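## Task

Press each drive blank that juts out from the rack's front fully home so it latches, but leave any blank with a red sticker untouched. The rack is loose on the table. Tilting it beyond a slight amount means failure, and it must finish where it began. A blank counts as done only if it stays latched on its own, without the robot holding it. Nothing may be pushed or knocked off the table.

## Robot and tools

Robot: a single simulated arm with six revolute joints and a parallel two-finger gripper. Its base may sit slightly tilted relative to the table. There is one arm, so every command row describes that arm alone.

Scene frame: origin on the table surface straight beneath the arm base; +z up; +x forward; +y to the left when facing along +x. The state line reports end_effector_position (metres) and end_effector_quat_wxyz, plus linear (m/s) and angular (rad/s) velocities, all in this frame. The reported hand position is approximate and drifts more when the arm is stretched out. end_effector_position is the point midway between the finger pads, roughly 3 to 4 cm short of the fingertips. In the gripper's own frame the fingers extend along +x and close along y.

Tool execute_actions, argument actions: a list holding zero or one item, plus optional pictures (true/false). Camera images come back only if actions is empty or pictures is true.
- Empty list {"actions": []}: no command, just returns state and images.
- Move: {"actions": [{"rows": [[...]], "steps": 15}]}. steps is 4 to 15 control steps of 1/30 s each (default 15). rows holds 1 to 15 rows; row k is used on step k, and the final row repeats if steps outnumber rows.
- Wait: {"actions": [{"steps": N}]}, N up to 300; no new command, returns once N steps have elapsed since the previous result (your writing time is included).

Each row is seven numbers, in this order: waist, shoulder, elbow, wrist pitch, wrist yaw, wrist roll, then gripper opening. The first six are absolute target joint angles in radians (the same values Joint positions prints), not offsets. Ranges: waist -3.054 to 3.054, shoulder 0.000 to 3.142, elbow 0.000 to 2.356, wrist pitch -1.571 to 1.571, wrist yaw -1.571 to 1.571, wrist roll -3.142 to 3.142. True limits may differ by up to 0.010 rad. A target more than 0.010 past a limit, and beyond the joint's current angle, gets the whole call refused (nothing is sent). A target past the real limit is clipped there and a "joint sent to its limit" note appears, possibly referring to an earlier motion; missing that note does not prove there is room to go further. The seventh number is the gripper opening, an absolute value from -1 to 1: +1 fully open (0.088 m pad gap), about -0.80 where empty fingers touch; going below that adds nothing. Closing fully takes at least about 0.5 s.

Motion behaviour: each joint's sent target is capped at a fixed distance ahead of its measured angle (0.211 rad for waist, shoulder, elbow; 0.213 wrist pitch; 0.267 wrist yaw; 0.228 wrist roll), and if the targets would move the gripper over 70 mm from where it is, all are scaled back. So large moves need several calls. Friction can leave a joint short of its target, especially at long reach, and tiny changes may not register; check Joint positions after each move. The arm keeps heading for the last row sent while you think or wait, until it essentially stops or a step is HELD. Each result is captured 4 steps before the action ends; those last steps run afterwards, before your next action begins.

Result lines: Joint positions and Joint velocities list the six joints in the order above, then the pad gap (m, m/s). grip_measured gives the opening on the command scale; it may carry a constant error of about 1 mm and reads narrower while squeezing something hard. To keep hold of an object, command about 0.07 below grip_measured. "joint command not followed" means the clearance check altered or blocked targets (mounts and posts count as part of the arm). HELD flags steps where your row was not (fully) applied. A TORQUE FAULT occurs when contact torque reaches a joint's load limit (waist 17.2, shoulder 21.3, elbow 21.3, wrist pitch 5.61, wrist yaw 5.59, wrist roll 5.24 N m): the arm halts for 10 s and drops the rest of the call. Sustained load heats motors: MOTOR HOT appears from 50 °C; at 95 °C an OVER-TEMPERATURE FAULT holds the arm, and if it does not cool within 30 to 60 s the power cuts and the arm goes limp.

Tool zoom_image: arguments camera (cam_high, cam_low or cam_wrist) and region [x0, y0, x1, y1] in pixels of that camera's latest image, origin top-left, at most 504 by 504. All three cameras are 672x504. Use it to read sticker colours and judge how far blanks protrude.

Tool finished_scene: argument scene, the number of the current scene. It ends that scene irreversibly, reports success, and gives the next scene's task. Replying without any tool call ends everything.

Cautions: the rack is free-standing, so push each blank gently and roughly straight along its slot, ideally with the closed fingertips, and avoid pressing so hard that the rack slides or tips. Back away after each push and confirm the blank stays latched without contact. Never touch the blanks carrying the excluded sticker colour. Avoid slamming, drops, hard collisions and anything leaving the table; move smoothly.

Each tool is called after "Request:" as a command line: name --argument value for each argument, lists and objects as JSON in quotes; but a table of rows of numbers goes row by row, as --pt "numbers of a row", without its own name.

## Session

Request:
execute_actions --actions '[]'

Scene clock: 0.00 s of 4500.00 s.
end_effector_position=(+0.3344, -0.1439, +0.1852) grip_measured=+0.823 end_effector_quat_wxyz=(-0.151, +0.854, -0.418, -0.271) end_effector_velocity=(-0.000, +0.002, -0.002) end_effector_angular_velocity=(+0.020, -0.000, +0.008)
Joint positions: [-0.356  1.271  0.669 -0.03   0.419 -2.606  0.079]
Joint velocities: [-0.002 -0.002 -0.002 -0.007 -0.022  0.007 -0.   ]
Heat: hottest wrist roll 26 °C (+0.0 °C/min).

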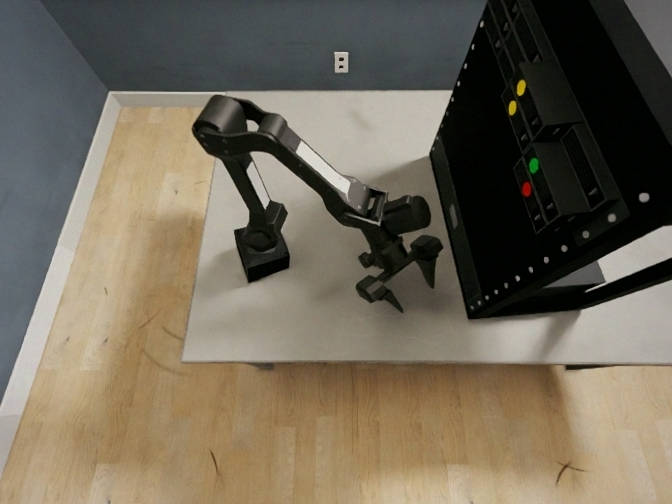

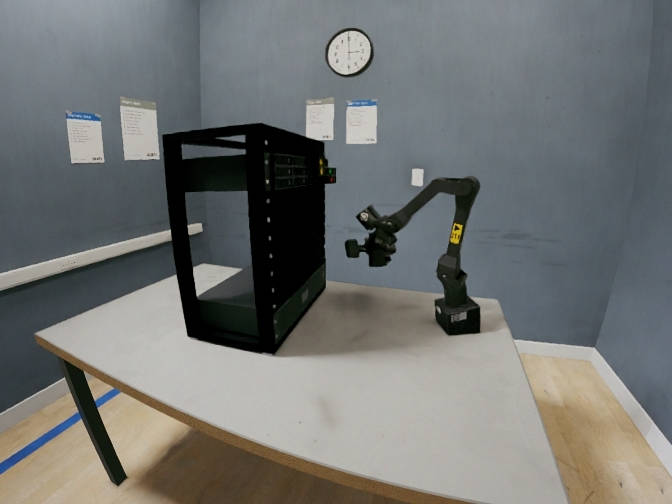

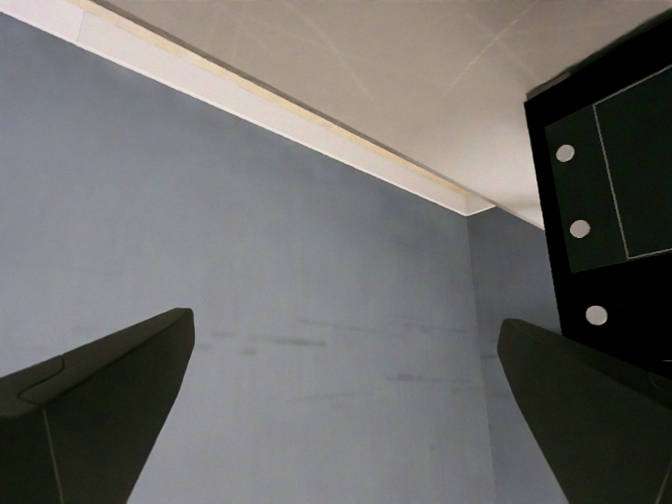

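Request:
execute_actions --actions '[{"rows":[[-0.3,0.75,0.75,-0.3,0,-1.5,-1]]}]'

Request:
execute_actions --actions '[{"rows":[[-0.27,0.85,1.19,-0.33,0,0,-1]]}]'

Request:
execute_actions --actions '[{"steps":35}]' --pictures true

Scene clock: 0.50 s of 4500.00 s.
end_effector_position=(+0.3250, -0.0548, +0.2934) grip_measured=-0.389 end_effector_quat_wxyz=(-0.462, +0.837, -0.248, -0.155) end_effector_velocity=(-0.078, +0.090, +0.304) end_effector_angular_velocity=(+1.174, -1.344, -0.427)
Joint positions: [-0.305  0.83   0.737 -0.279  0.036 -2.077  0.02 ]
Joint velocities: [ 0.007 -0.916  0.134 -0.095 -0.242  1.516 -0.176]
Heat: hottest wrist roll 26 °C (+0.0 °C/min).
Steps of this call (steps 1 to 4: nothing new was sent; steps 5 to 15: the first 11 steps of this action). Readings (joint positions):
5: [-0.355 1.253 0.675 -0.063 0.388 -2.575]
6: [-0.347 1.223 0.680 -0.118 0.326 -2.526]
8: [-0.326 1.139 0.690 -0.189 0.212 -2.432]
12: [-0.307 0.954 0.726 -0.258 0.074 -2.231]
15: the state above

Scene clock: 1.00 s of 4500.00 s.
end_effector_position=(+0.3398, -0.0275, +0.4549) grip_measured=-0.812 end_effector_quat_wxyz=(+0.750, -0.647, +0.138, -0.019) end_effector_velocity=(-0.029, +0.041, +0.284) end_effector_angular_velocity=(+1.333, -0.923, -0.178)
Joint positions: [-0.275  0.837  1.126 -0.323  0.006 -1.341  0.   ]
Joint velocities: [ 0.012 -0.002  0.647 -0.022 -0.022  1.502  0.   ]
Heat: hottest wrist roll 26 °C (+0.0 °C/min).
Steps of this call (steps 1 to 4: the last 4 steps of your previous action; steps 5 to 15: the first 11 steps of this action). Readings (joint positions):
5: [-0.301 0.780 0.764 -0.314 0.014 -1.819]
6: [-0.294 0.797 0.797 -0.323 0.012 -1.768]
8: [-0.284 0.828 0.876 -0.320 0.009 -1.673]
12: [-0.278 0.836 1.034 -0.323 0.007 -1.495]
15: the state above

Scene clock: 2.17 s of 4500.00 s.
end_effector_position=(+0.3392, -0.0249, +0.4728) grip_measured=-0.812 end_effector_quat_wxyz=(+0.991, -0.049, +0.080, -0.098) end_effector_velocity=(+0.001, +0.001, -0.006) end_effector_angular_velocity=(+0.040, +0.010, +0.002)
Joint positions: [-0.273  0.845  1.174 -0.329  0.005 -0.012  0.   ]
Joint velocities: [ 0.002  0.002 -0.007 -0.007 -0.007  0.037  0.   ]
Heat: hottest wrist roll 26 °C (+0.0 °C/min).
Kept back: nothing.
Steps of this call (steps 1 to 4: the last 4 steps of your previous action; steps 5 to 35: the robot went on to your last target). Readings (joint positions):
1: [-0.274 0.837 1.144 -0.323 0.006 -1.290]
2: [-0.274 0.837 1.156 -0.323 0.006 -1.238]
4: [-0.274 0.838 1.166 -0.326 0.006 -1.136]
8: [-0.273 0.844 1.168 -0.329 0.006 -0.931]
35: the state above

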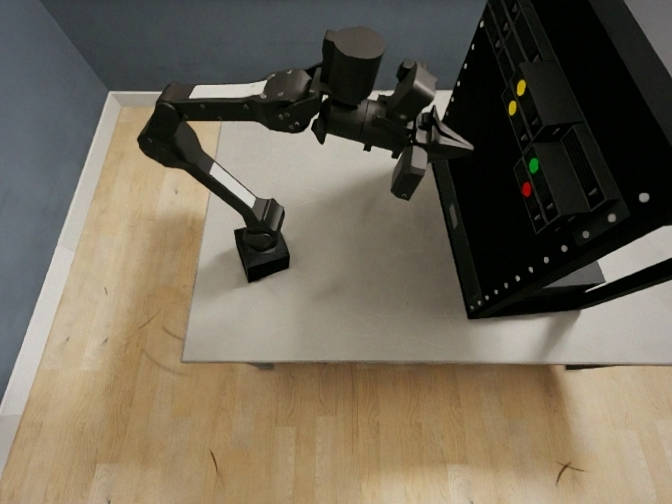

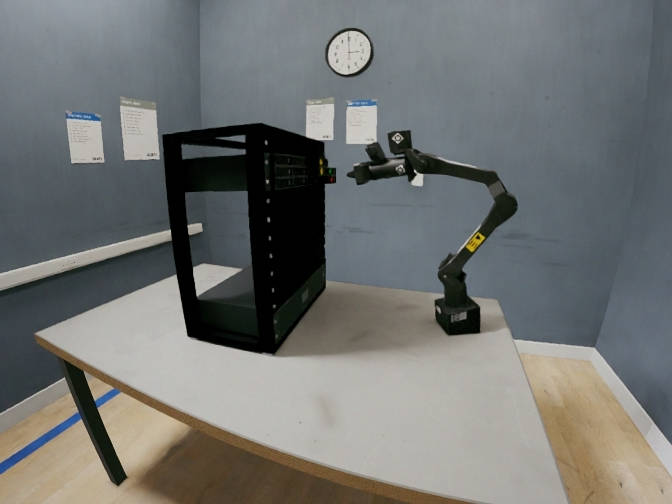

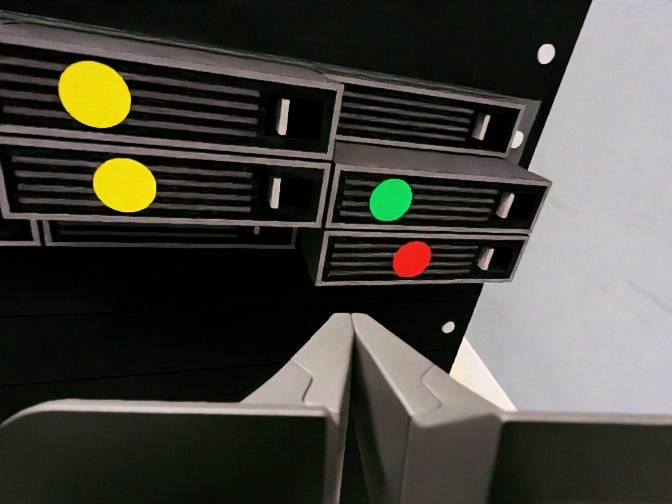

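Request:
execute_actions --actions '[{"rows":[[-0.10,0.92,1.265,-0.32,0,0,-1]]}]'

Request:
execute_actions --actions '[{"steps":10}]' --pictures true

Scene clock: 2.70 s of 4500.00 s.
end_effector_position=(+0.3589, +0.0206, +0.4814) grip_measured=-0.812 end_effector_quat_wxyz=(+0.996, -0.040, +0.077, -0.015) end_effector_velocity=(+0.004, +0.019, +0.009) end_effector_angular_velocity=(+0.003, -0.017, +0.070)
Joint positions: [-0.11   0.91   1.245 -0.322  0.001 -0.007  0.   ]
Joint velocities: [ 0.061  0.017  0.032  0.007 -0.007 -0.007  0.   ]
Heat: hottest elbow 26 °C (+0.0 °C/min).
Steps of this call (steps 1 to 5: the robot went on to your last target; steps 6 to 16: the first 11 steps of this action). Readings (joint positions):
6: [-0.256 0.853 1.183 -0.334 0.011 -0.007]
7: [-0.218 0.865 1.198 -0.330 0.008 -0.007]
9: [-0.160 0.890 1.226 -0.322 0.001 -0.007]
13: [-0.120 0.907 1.241 -0.322 0.001 -0.007]
16: the state above

Scene clock: 3.03 s of 4500.00 s.
end_effector_position=(+0.3594, +0.0227, +0.4821) grip_measured=-0.812 end_effector_quat_wxyz=(+0.996, -0.039, +0.076, -0.012) end_effector_velocity=(+0.000, -0.002, -0.001) end_effector_angular_velocity=(-0.009, +0.007, -0.009)
Joint positions: [-0.104  0.913  1.249 -0.322  0.001 -0.007  0.   ]
Joint velocities: [-0.002  0.002  0.002 -0.007  0.007 -0.007  0.   ]
Heat: hottest elbow 26 °C (+0.0 °C/min).
Kept back: nothing.
Steps of this call (steps 1 to 4: the last 4 steps of your previous action; steps 5 to 10: the robot went on to your last target). Readings (joint positions):
1: [-0.109 0.911 1.246 -0.322 0.001 -0.007]
2: [-0.107 0.911 1.247 -0.322 0.001 -0.007]
4: [-0.105 0.912 1.248 -0.322 0.001 -0.007]
8: [-0.104 0.913 1.249 -0.322 0.001 -0.007]
10: the state above

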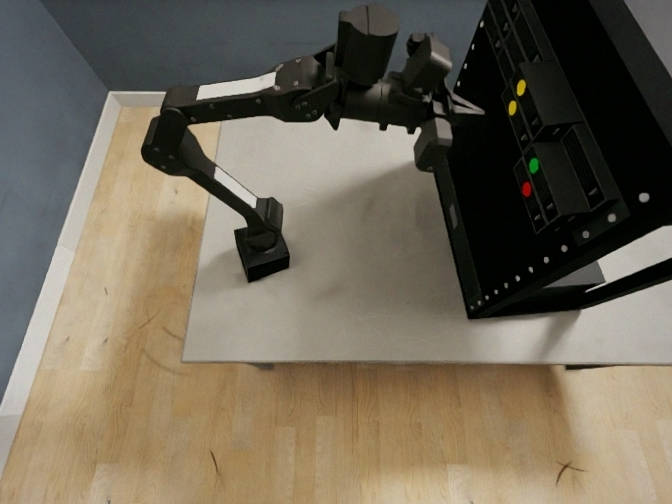

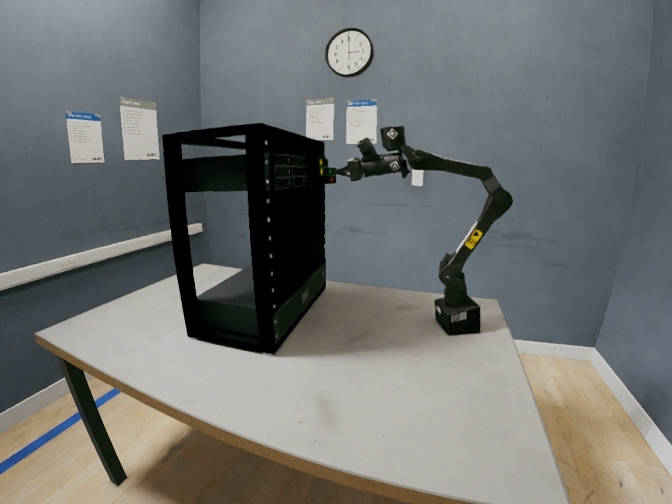

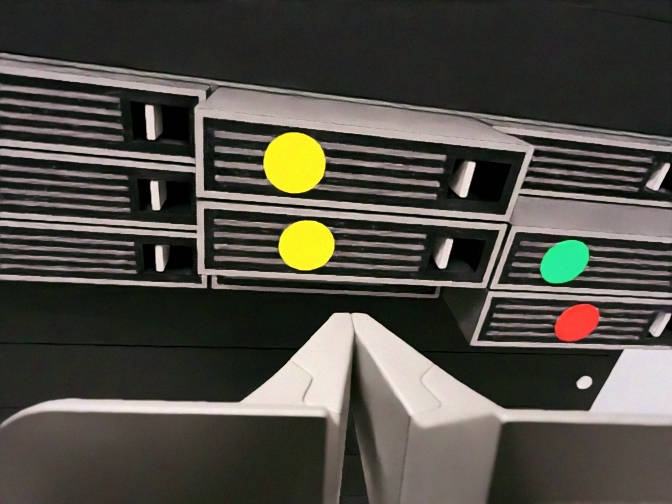

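Request:
execute_actions --actions '[{"rows":[[-0.10,0.96,1.295,-0.31,0,0,-1],[-0.10,1.0,1.325,-0.30,0,0,-1],[-0.10,1.04,1.355,-0.29,0,0,-1],[-0.10,1.07,1.385,-0.285,0,0,-1]]}]'

Request:
execute_actions --actions '[{"steps":10}]' --pictures true

Scene clock: 3.50 s of 4500.00 s.
end_effector_position=(+0.3974, +0.0225, +0.4878) grip_measured=-0.812 end_effector_quat_wxyz=(+0.996, -0.039, +0.079, -0.012) end_effector_velocity=(+0.025, -0.000, -0.000) end_effector_angular_velocity=(-0.006, +0.008, +0.005)
Joint positions: [-0.103  1.057  1.356 -0.291  0.001 -0.006  0.   ]
Joint velocities: [-0.002  0.09   0.061  0.022 -0.007 -0.007  0.   ]
Heat: hottest elbow 26 °C (+0.0 °C/min).
Steps of this call (steps 1 to 3: the robot went on to your last target; steps 4 to 14: the first 11 steps of this action). Readings (joint positions):
4: [-0.103 0.918 1.253 -0.322 0.001 -0.007]
5: [-0.103 0.930 1.263 -0.319 0.001 -0.007]
7: [-0.103 0.973 1.303 -0.304 0.001 -0.007]
11: [-0.103 1.039 1.349 -0.293 0.001 -0.006]
14: the state above

Scene clock: 3.83 s of 4500.00 s.
end_effector_position=(+0.3980, +0.0229, +0.4935) grip_measured=-0.812 end_effector_quat_wxyz=(+0.997, -0.039, +0.072, -0.012) end_effector_velocity=(+0.004, -0.002, -0.007) end_effector_angular_velocity=(+0.006, +0.021, -0.012)
Joint positions: [-0.103  1.061  1.37  -0.287  0.001 -0.006  0.   ]
Joint velocities: [-0.002  0.012 -0.002 -0.007  0.007  0.007  0.   ]
Heat: hottest elbow 26 °C (+0.0 °C/min).
Kept back: nothing.
Steps of this call (steps 1 to 4: the last 4 steps of your previous action; steps 5 to 10: the robot went on to your last target). Readings (joint positions):
1: [-0.103 1.058 1.358 -0.290 0.001 -0.006]
2: [-0.103 1.060 1.361 -0.289 0.001 -0.006]
4: [-0.103 1.060 1.365 -0.288 0.001 -0.006]
8: [-0.103 1.060 1.370 -0.287 0.001 -0.006]
10: the state above

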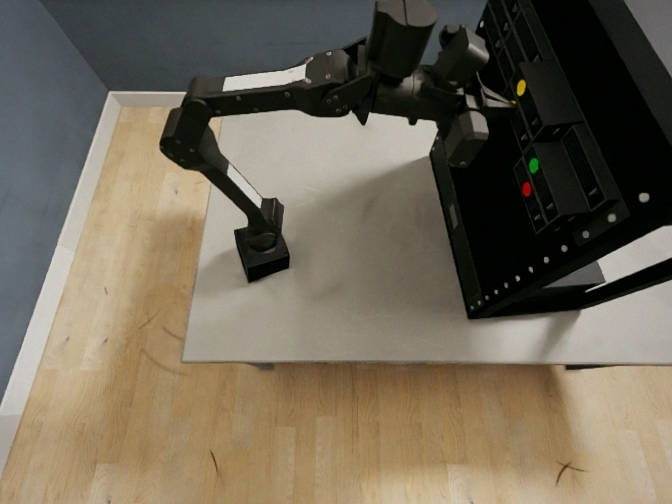

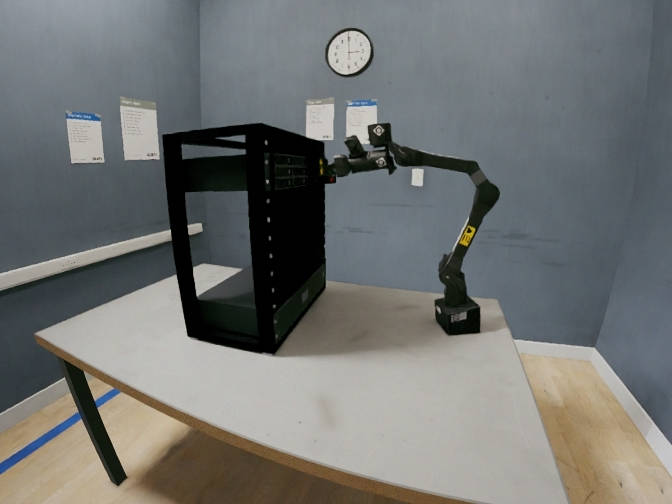

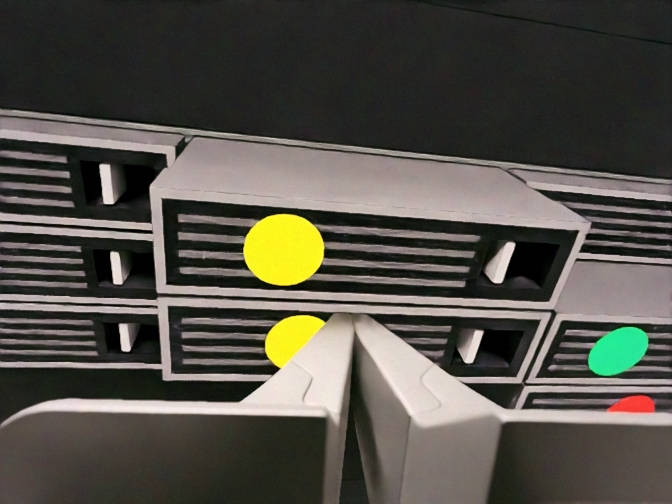

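Request:
execute_actions --actions '[{"rows":[[-0.10,1.085,1.39,-0.28,0,0,-1],[-0.10,1.10,1.398,-0.275,0,0,-1],[-0.10,1.115,1.407,-0.27,0,0,-1],[-0.10,1.13,1.417,-0.265,0,0,-1],[-0.10,1.145,1.428,-0.26,0,0,-1],[-0.10,1.16,1.44,-0.256,0,0,-1],[-0.10,1.175,1.452,-0.252,0,0,-1],[-0.10,1.19,1.464,-0.248,0,0,-1]]}]'

Request:
execute_actions --actions '[{"steps":8}]' --pictures true

Scene clock: 4.37 s of 4500.00 s.
end_effector_position=(+0.4227, +0.0231, +0.4901) grip_measured=-0.812 end_effector_quat_wxyz=(+0.996, -0.039, +0.078, -0.011) end_effector_velocity=(+0.044, +0.004, -0.009) end_effector_angular_velocity=(+0.011, +0.047, +0.015)
Joint positions: [-0.101  1.149  1.426 -0.268  0.001 -0.006  0.   ]
Joint velocities: [ 0.012  0.164  0.125 -0.007 -0.007  0.007  0.   ]
Heat: hottest elbow 26 °C (+0.0 °C/min).
Steps of this call (steps 1 to 5: the robot went on to your last target; steps 6 to 16: the first 11 steps of this action). Readings (joint positions):
6: [-0.103 1.064 1.370 -0.287 0.001 -0.006]
7: [-0.103 1.068 1.373 -0.285 0.001 -0.006]
9: [-0.102 1.082 1.383 -0.281 0.001 -0.006]
13: [-0.102 1.119 1.408 -0.280 0.001 -0.006]
16: the state above

Scene clock: 4.63 s of 4500.00 s.
end_effector_position=(+0.4261, +0.0233, +0.4900) grip_measured=-0.812 end_effector_quat_wxyz=(+0.996, -0.039, +0.079, -0.010) end_effector_velocity=(+0.003, -0.001, -0.003) end_effector_angular_velocity=(-0.008, +0.012, -0.005)
Joint positions: [-0.1    1.161  1.436 -0.266  0.001 -0.006  0.   ]
Joint velocities: [ 0.002  0.012  0.007 -0.007  0.007 -0.007  0.   ]
Heat: hottest elbow 26 °C (+0.0 °C/min).
Kept back: nothing.
Steps of this call (steps 1 to 4: the last 4 steps of your previous action; steps 5 to 8: the robot went on to your last target). Readings (joint positions):
1: [-0.101 1.153 1.429 -0.268 0.001 -0.006]
2: [-0.101 1.155 1.431 -0.268 0.001 -0.006]
4: [-0.101 1.158 1.433 -0.267 0.001 -0.006]
8: the state above

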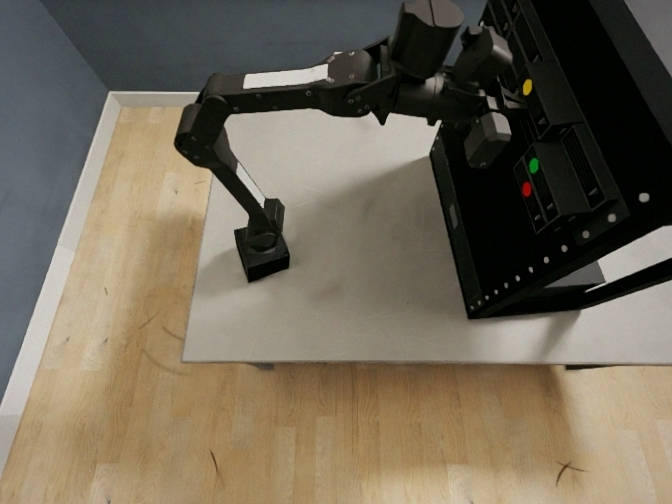

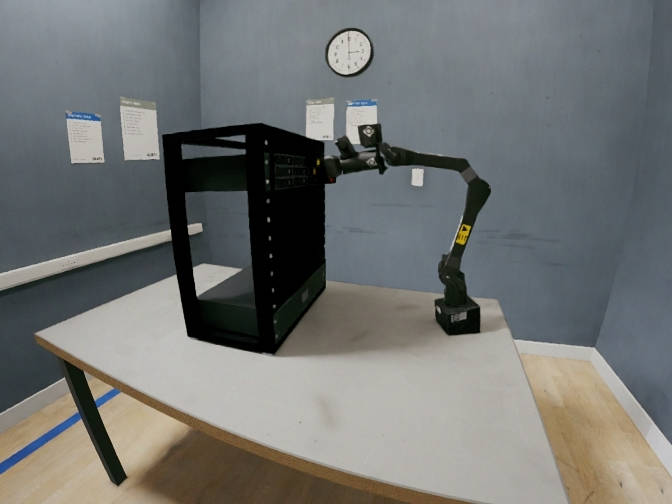

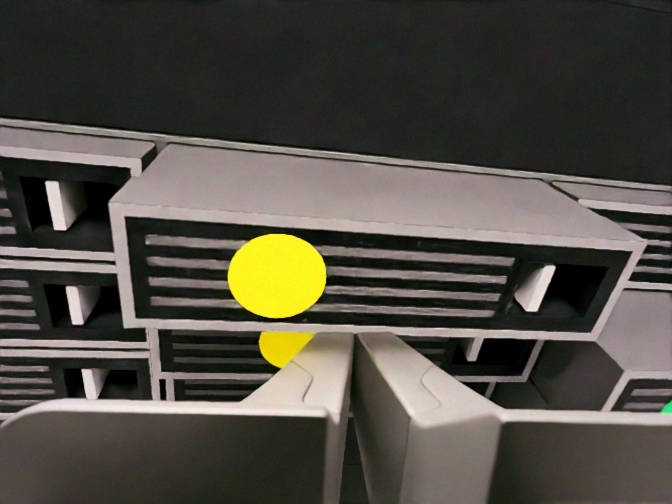

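Request:
execute_actions --actions '[{"rows":[[-0.10,1.2,1.468,-0.245,0,0,-1],[-0.10,1.21,1.473,-0.243,0,0,-1],[-0.10,1.222,1.48,-0.24,0,0,-1]]}]' --pictures true

Scene clock: 5.10 s of 4500.00 s.
end_effector_position=(+0.4342, +0.0238, +0.4895) grip_measured=-0.812 end_effector_quat_wxyz=(+0.996, -0.039, +0.079, -0.009) end_effector_velocity=(+0.002, -0.001, +0.002) end_effector_angular_velocity=(-0.007, -0.007, +0.002)
Joint positions: [-0.099  1.19   1.456 -0.257  0.    -0.006  0.   ]
Joint velocities: [-0.007  0.007  0.007  0.007 -0.007 -0.007  0.   ]
Heat: hottest elbow 27 °C (+11.8 °C/min).
Steps of this call (steps 1 to 3: the robot went on to your last target; steps 4 to 14: the first 11 steps of this action). Readings (joint positions):
4: [-0.100 1.164 1.438 -0.266 0.001 -0.006]
5: [-0.100 1.167 1.440 -0.266 0.001 -0.006]
7: [-0.099 1.177 1.446 -0.261 0.000 -0.006]
11: [-0.099 1.188 1.454 -0.258 0.000 -0.006]
14: the state above

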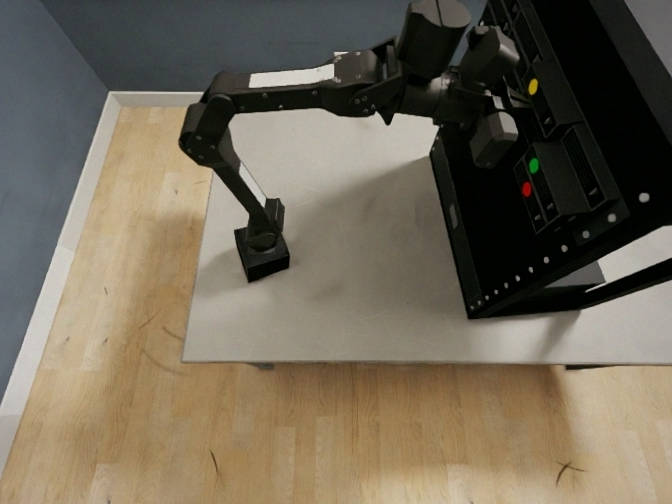

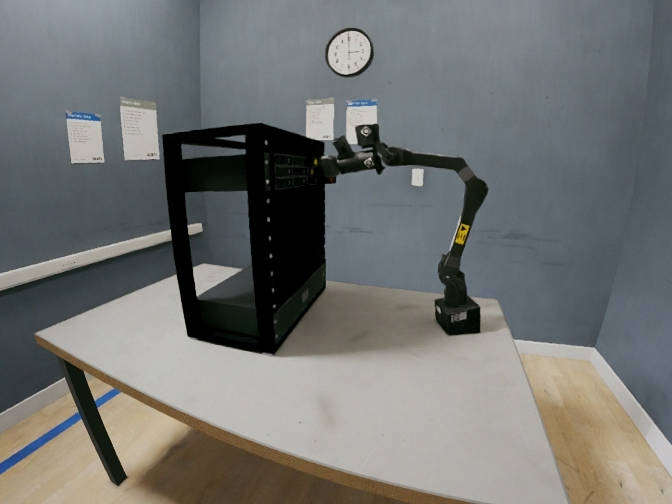

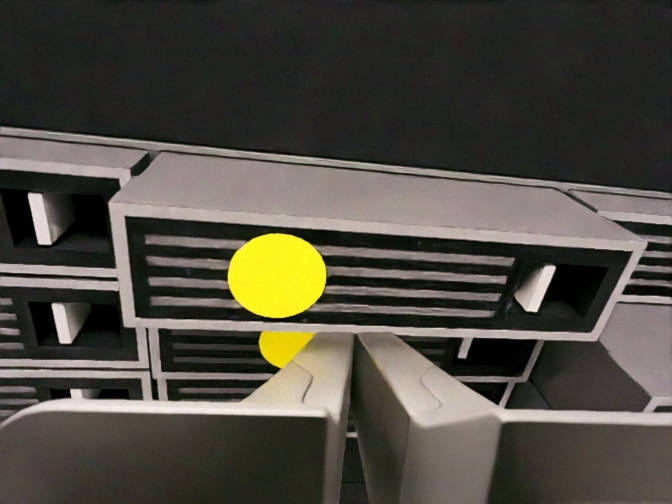

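Lag hasn't grown, so it's not yet at the stop.

Request:
execute_actions --actions '[{"rows":[[-0.10,1.232,1.488,-0.238,0,0,-1],[-0.10,1.242,1.495,-0.236,0,0,-1]],"steps":12}]' --pictures true

Scene clock: 5.50 s of 4500.00 s.
end_effector_position=(+0.4386, +0.0242, +0.4895) grip_measured=-0.812 end_effector_quat_wxyz=(+0.996, -0.039, +0.079, -0.008) end_effector_velocity=(+0.000, -0.002, -0.001) end_effector_angular_velocity=(-0.009, +0.007, -0.009)
Joint positions: [-0.098  1.206  1.468 -0.254 -0.001 -0.006  0.   ]
Joint velocities: [-0.002  0.002  0.002 -0.007  0.007 -0.007  0.   ]
Heat: hottest elbow 27 °C (+10.9 °C/min).
Steps of this call (steps 1 to 4: the last 4 steps of your previous action; steps 5 to 12: the first 8 steps of this action). Readings (joint positions):
5: [-0.099 1.192 1.457 -0.257 0.000 -0.006]
6: [-0.099 1.195 1.460 -0.257 -0.000 -0.006]
8: [-0.098 1.203 1.465 -0.253 -0.001 -0.006]
12: the state above

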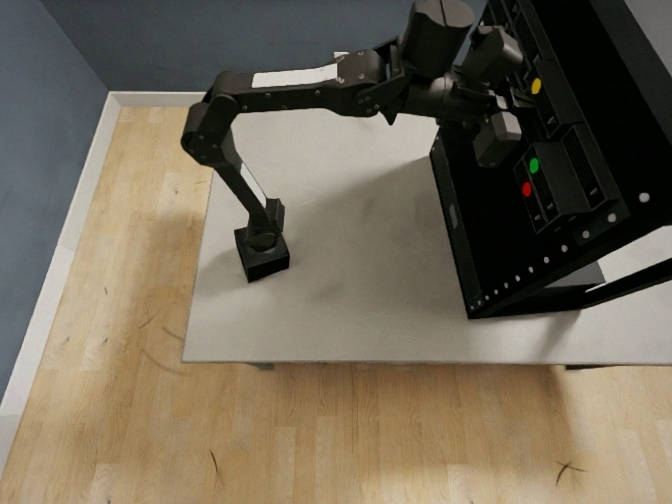

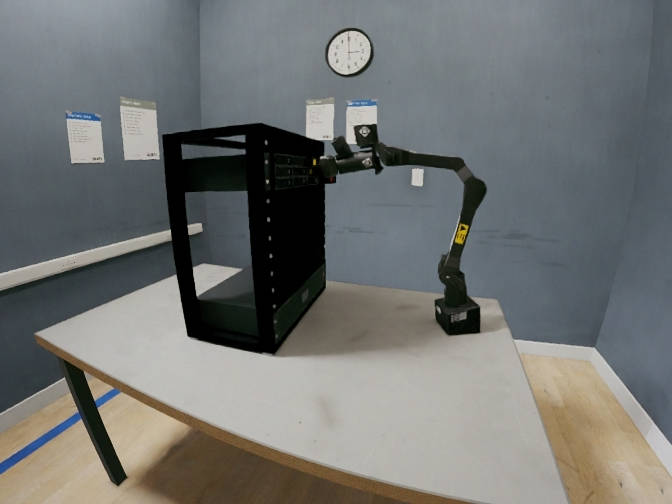

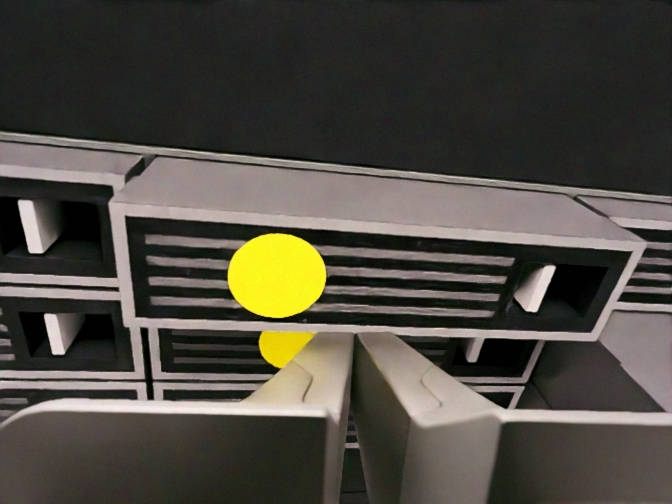

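Request:
execute_actions --actions '[{"rows":[[-0.10,1.19,1.44,-0.255,0,0,-1],[-0.10,1.16,1.415,-0.26,0,0,-1],[-0.10,1.13,1.39,-0.27,0,0,-1],[-0.10,1.09,1.37,-0.28,0,0,-1]],"steps":12}]'

Request:
execute_actions --actions '[{"rows":[[-0.10,1.1,1.45,-0.32,0,0,-1],[-0.10,1.12,1.5,-0.35,0,0,-1],[-0.10,1.16,1.55,-0.37,0,0,-1]]}]'

Request:
execute_actions --actions '[{"steps":8}]' --pictures true

Scene clock: 5.97 s of 4500.00 s.
end_effector_position=(+0.4177, +0.0241, +0.4850) grip_measured=-0.812 end_effector_quat_wxyz=(+0.996, -0.039, +0.084, -0.008) end_effector_velocity=(-0.080, +0.003, +0.046) end_effector_angular_velocity=(-0.023, -0.133, +0.013)
Joint positions: [-0.098  1.129  1.4   -0.272 -0.001 -0.006  0.   ]
Joint velocities: [-0.007 -0.281 -0.125 -0.022 -0.007 -0.022  0.   ]
Heat: hottest elbow 27 °C (+10.1 °C/min).
Steps of this call (steps 1 to 4: the last 4 steps of your previous action; steps 5 to 6: the robot went on to your last target; steps 7 to 14: the first 8 steps of this action). Readings (joint positions):
7: [-0.098 1.203 1.468 -0.255 -0.001 -0.006]
8: [-0.098 1.198 1.465 -0.254 -0.001 -0.006]
10: [-0.098 1.178 1.443 -0.253 -0.001 -0.006]
14: the state above

Scene clock: 6.47 s of 4500.00 s.
end_effector_position=(+0.4112, +0.0265, +0.5169) grip_measured=-0.812 end_effector_quat_wxyz=(+0.997, -0.039, +0.072, -0.008) end_effector_velocity=(+0.002, +0.001, +0.012) end_effector_angular_velocity=(-0.006, +0.013, +0.005)
Joint positions: [-0.098  1.144  1.527 -0.362 -0.001 -0.006  0.   ]
Joint velocities: [-0.002  0.032  0.085 -0.066 -0.007 -0.007  0.   ]
Heat: hottest elbow 27 °C (+9.3 °C/min).
Steps of this call (steps 1 to 4: the last 4 steps of your previous action; steps 5 to 15: the first 11 steps of this action). Readings (joint positions):
5: [-0.098 1.102 1.395 -0.284 -0.001 -0.006]
6: [-0.098 1.103 1.407 -0.302 -0.001 -0.006]
8: [-0.098 1.121 1.451 -0.330 -0.001 -0.006]
12: [-0.098 1.140 1.512 -0.354 -0.001 -0.006]
15: the state above

Scene clock: 6.73 s of 4500.00 s.
end_effector_position=(+0.4134, +0.0263, +0.5144) grip_measured=-0.812 end_effector_quat_wxyz=(+0.996, -0.039, +0.077, -0.008) end_effector_velocity=(-0.001, -0.004, -0.002) end_effector_angular_velocity=(+0.005, +0.016, -0.017)
Joint positions: [-0.098  1.152  1.532 -0.369 -0.001 -0.006  0.   ]
Joint velocities: [-0.007  0.002  0.007 -0.022  0.007  0.007  0.   ]
Heat: hottest elbow 27 °C (+8.9 °C/min).
Kept back: nothing.
Steps of this call (steps 1 to 4: the last 4 steps of your previous action; steps 5 to 8: the robot went on to your last target). Readings (joint positions):
1: [-0.098 1.145 1.530 -0.364 -0.001 -0.006]
2: [-0.098 1.146 1.531 -0.365 -0.001 -0.006]
4: [-0.098 1.149 1.532 -0.367 -0.001 -0.006]
8: the state above

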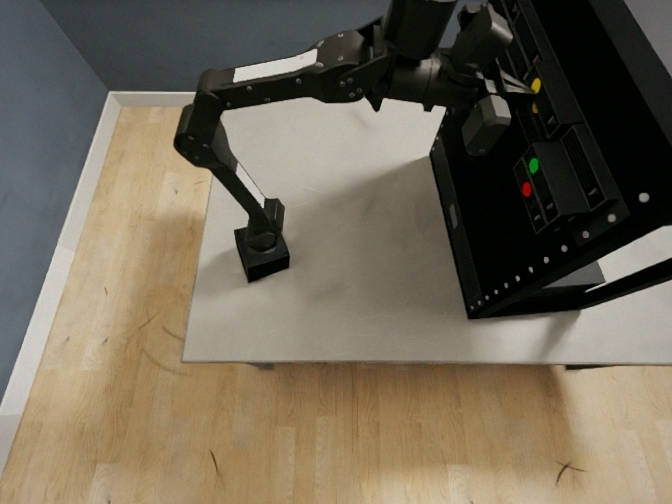

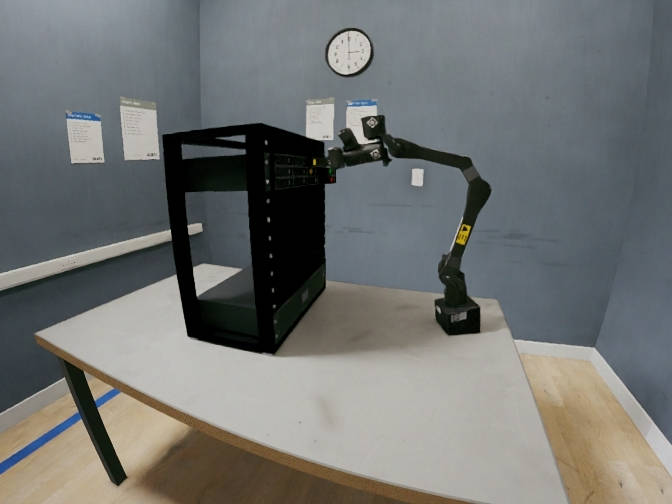

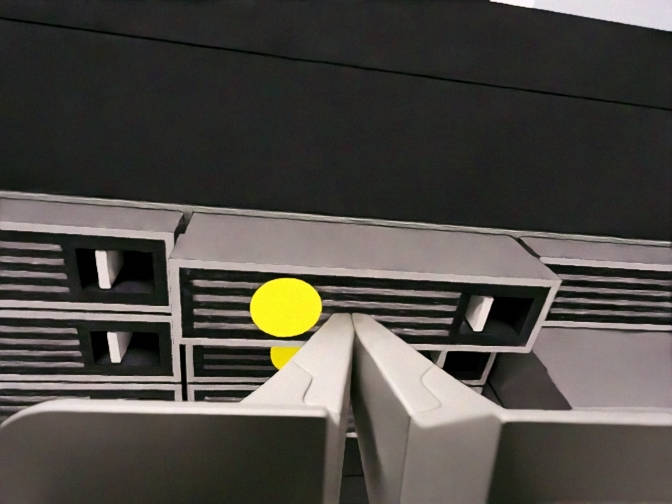

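Request:
execute_actions --actions '[{"rows":[[-0.10,1.175,1.555,-0.365,0,0,-1],[-0.10,1.19,1.562,-0.36,0,0,-1],[-0.10,1.205,1.57,-0.355,0,0,-1],[-0.10,1.22,1.58,-0.35,0,0,-1],[-0.10,1.235,1.59,-0.345,0,0,-1],[-0.10,1.25,1.6,-0.34,0,0,-1],[-0.10,1.265,1.611,-0.335,0,0,-1],[-0.10,1.28,1.622,-0.33,0,0,-1]]}]'

Request:
execute_actions --actions '[{"steps":8}]' --pictures true

Scene clock: 7.30 s of 4500.00 s.
end_effector_position=(+0.4377, +0.0270, +0.5145) grip_measured=-0.812 end_effector_quat_wxyz=(+0.996, -0.039, +0.076, -0.006) end_effector_velocity=(+0.008, -0.003, +0.009) end_effector_angular_velocity=(-0.010, -0.013, -0.012)
Joint positions: [-0.096  1.237  1.595 -0.345 -0.004 -0.006  0.   ]
Joint velocities: [-0.007  0.037  0.056 -0.007  0.007 -0.007  0.   ]
Heat: hottest elbow 27 °C (+8.2 °C/min).
Steps of this call (steps 1 to 6: the robot went on to your last target; steps 7 to 17: the first 11 steps of this action). Readings (joint positions):
7: [-0.098 1.153 1.535 -0.369 -0.001 -0.006]
8: [-0.098 1.157 1.538 -0.369 -0.001 -0.006]
10: [-0.098 1.172 1.548 -0.362 -0.001 -0.006]
14: [-0.097 1.213 1.578 -0.355 -0.002 -0.006]
17: the state above

Scene clock: 7.57 s of 4500.00 s.
end_effector_position=(+0.4386, +0.0269, +0.5151) grip_measured=-0.812 end_effector_quat_wxyz=(+0.996, -0.039, +0.077, -0.006) end_effector_velocity=(-0.000, -0.001, -0.005) end_effector_angular_velocity=(-0.022, +0.022, -0.003)
Joint positions: [-0.097  1.241  1.601 -0.347 -0.004 -0.006  0.   ]
Joint velocities: [ 0.002  0.002  0.002 -0.022  0.007 -0.022  0.   ]
Heat: hottest elbow 27 °C (+7.9 °C/min).
Kept back: nothing.
Steps of this call (steps 1 to 4: the last 4 steps of your previous action; steps 5 to 8: the robot went on to your last target). Readings (joint positions):
1: [-0.097 1.238 1.599 -0.346 -0.004 -0.006]
2: [-0.097 1.239 1.600 -0.346 -0.004 -0.006]
4: [-0.097 1.240 1.601 -0.347 -0.004 -0.006]
8: the state above

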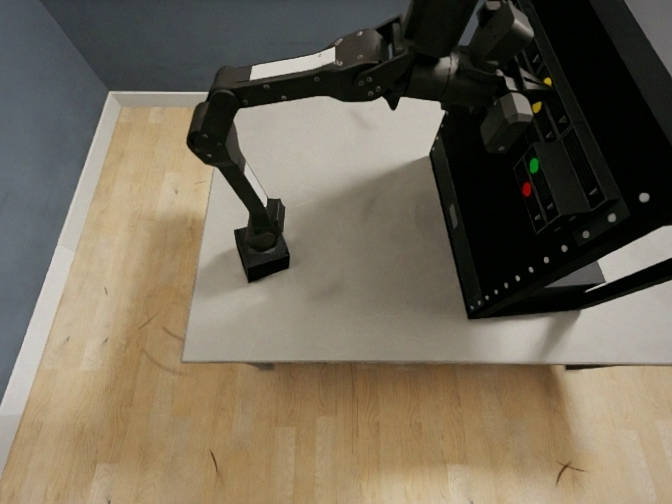

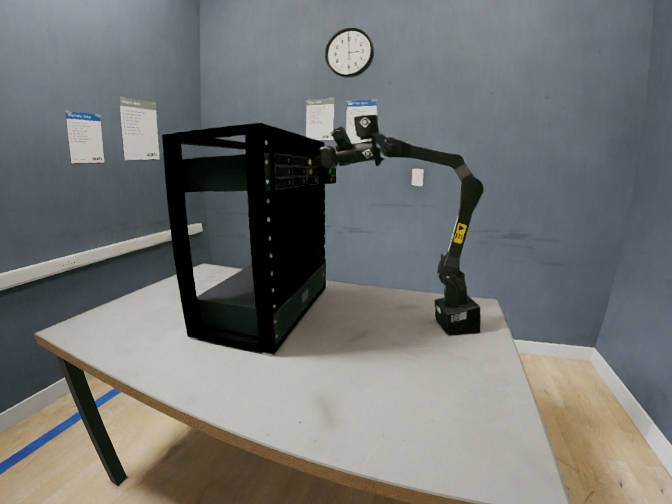

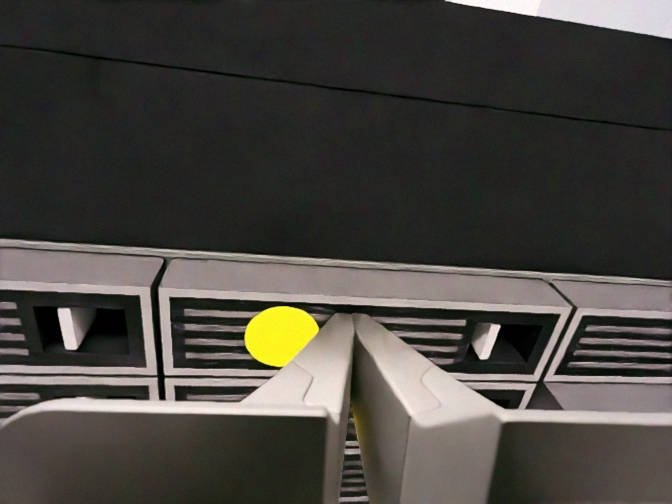

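Request:
execute_actions --actions '[{"rows":[[-0.10,1.2,1.56,-0.35,0,0,-1],[-0.10,1.15,1.5,-0.34,0,0,-1],[-0.10,1.1,1.45,-0.33,0,0,-1],[-0.10,1.06,1.39,-0.31,0,0,-1],[-0.10,1.06,1.39,-0.31,0,0,-1],[-0.10,1.06,1.39,-0.31,0,0,-1],[-0.15,1.06,1.39,-0.31,0,0,-1],[-0.25,1.06,1.39,-0.31,0,0,-1],[-0.35,1.06,1.39,-0.31,0,0,-1]]}]'

Request:
execute_actions --actions '[{"steps":15}]' --pictures true

Scene clock: 8.17 s of 4500.00 s.
end_effector_position=(+0.3959, -0.0231, +0.5077) grip_measured=-0.812 end_effector_quat_wxyz=(+0.993, -0.046, +0.067, -0.083) end_effector_velocity=(-0.102, -0.354, +0.041) end_effector_angular_velocity=(-0.210, -0.136, -1.152)
Joint positions: [-0.249  1.081  1.422 -0.314 -0.001 -0.006  0.   ]
Joint velocities: [-1.096 -0.168 -0.134  0.022  0.081 -0.007  0.   ]
Heat: hottest elbow 27 °C (+7.3 °C/min).
Steps of this call (steps 1 to 7: the robot went on to your last target; steps 8 to 18: the first 11 steps of this action). Readings (joint positions):
8: [-0.097 1.235 1.601 -0.348 -0.004 -0.006]
9: [-0.097 1.225 1.588 -0.338 -0.004 -0.006]
11: [-0.097 1.186 1.532 -0.330 -0.004 -0.006]
15: [-0.121 1.107 1.441 -0.320 -0.006 -0.006]
18: the state above

Scene clock: 8.67 s of 4500.00 s.
end_effector_position=(+0.3870, -0.0535, +0.5074) grip_measured=-0.812 end_effector_quat_wxyz=(+0.988, -0.050, +0.067, -0.132) end_effector_velocity=(-0.004, +0.001, +0.007) end_effector_angular_velocity=(-0.013, -0.019, +0.003)
Joint positions: [-0.345  1.07   1.404 -0.312  0.001 -0.006  0.   ]
Joint velocities: [-0.007 -0.012  0.002  0.007 -0.007 -0.007  0.   ]
Heat: hottest elbow 27 °C (+6.9 °C/min).
Kept back: nothing.
Steps of this call (steps 1 to 4: the last 4 steps of your previous action; steps 5 to 15: the robot went on to your last target). Readings (joint positions):
1: [-0.280 1.077 1.419 -0.313 0.001 -0.006]
2: [-0.299 1.074 1.415 -0.313 0.001 -0.006]
4: [-0.321 1.072 1.411 -0.313 0.001 -0.006]
8: [-0.338 1.071 1.405 -0.313 0.001 -0.006]
15: the state above

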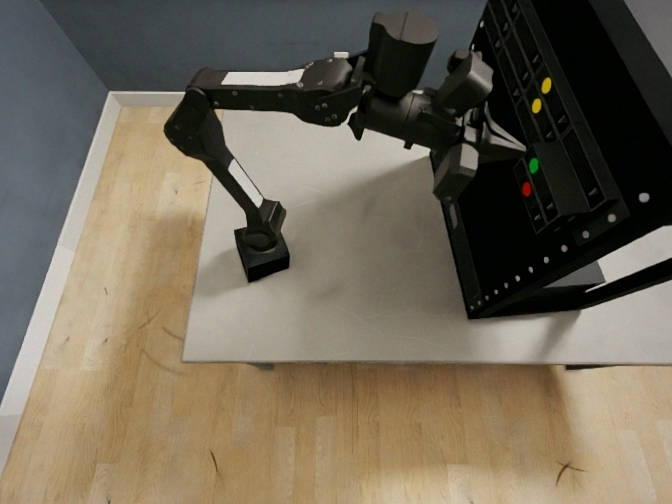

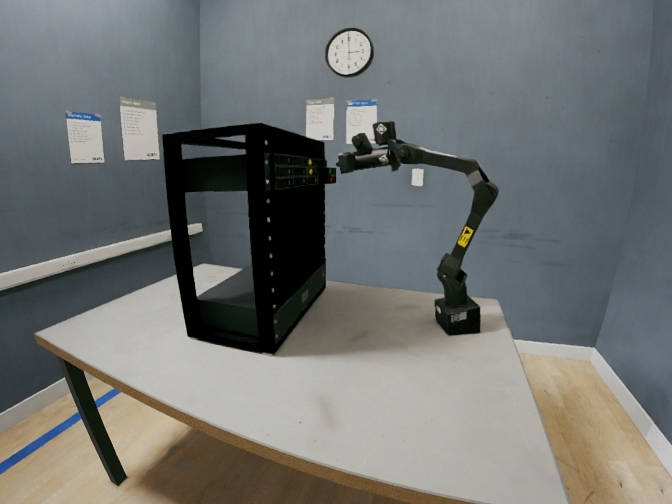

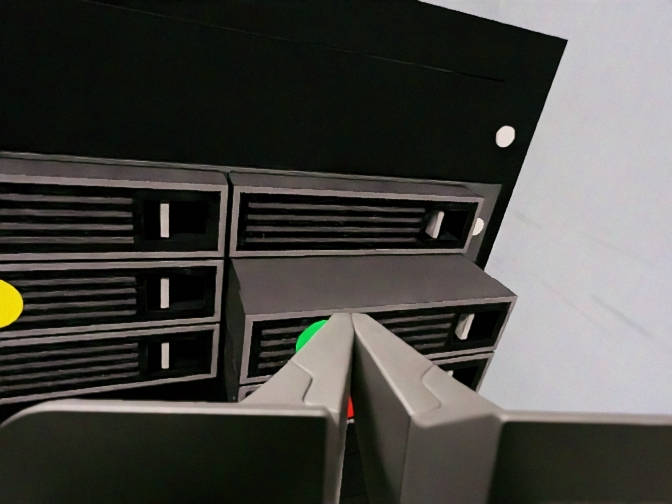

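Request:
execute_actions --actions '[{"rows":[[-0.35,1.105,1.365,-0.30,0,0,-1]]}]' --pictures true

Scene clock: 9.13 s of 4500.00 s.
end_effector_position=(+0.3973, -0.0589, +0.4871) grip_measured=-0.812 end_effector_quat_wxyz=(+0.986, -0.047, +0.091, -0.133) end_effector_velocity=(+0.001, -0.000, -0.004) end_effector_angular_velocity=(-0.017, +0.018, +0.007)
Joint positions: [-0.347  1.099  1.378 -0.303  0.001 -0.006  0.   ]
Joint velocities: [-0.002  0.002 -0.002 -0.007 -0.007 -0.022  0.   ]
Heat: hottest elbow 27 °C (+6.6 °C/min).
Steps of this call (steps 1 to 3: the robot went on to your last target; steps 4 to 14: the first 11 steps of this action). Readings (joint positions):
4: [-0.346 1.071 1.401 -0.308 0.001 -0.006]
5: [-0.346 1.072 1.397 -0.306 0.001 -0.006]
7: [-0.346 1.078 1.391 -0.304 0.001 -0.006]
11: [-0.347 1.095 1.380 -0.304 0.001 -0.006]
14: the state above

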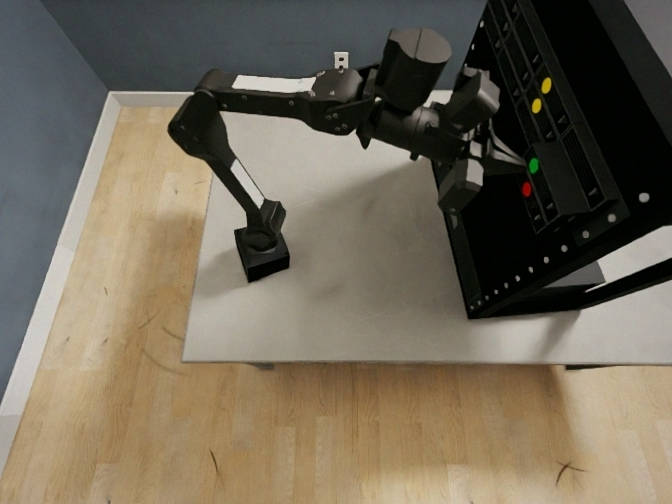

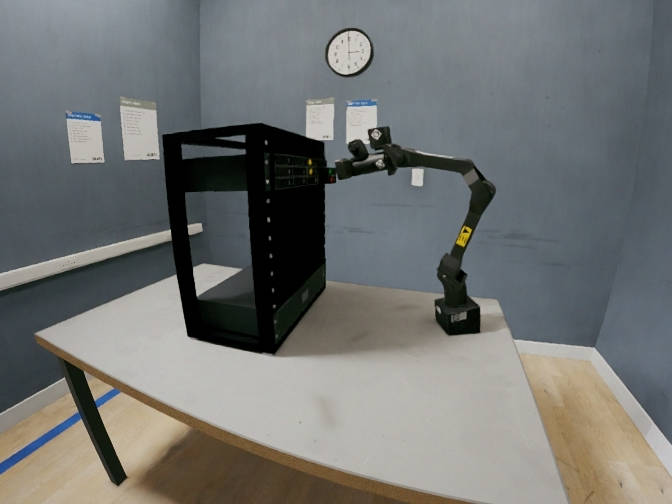

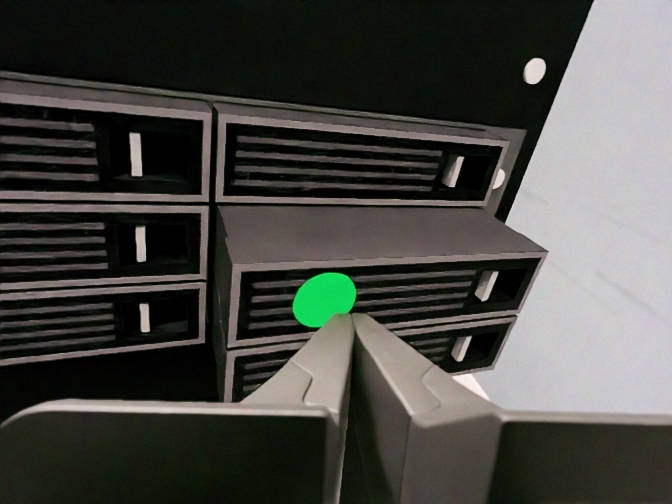

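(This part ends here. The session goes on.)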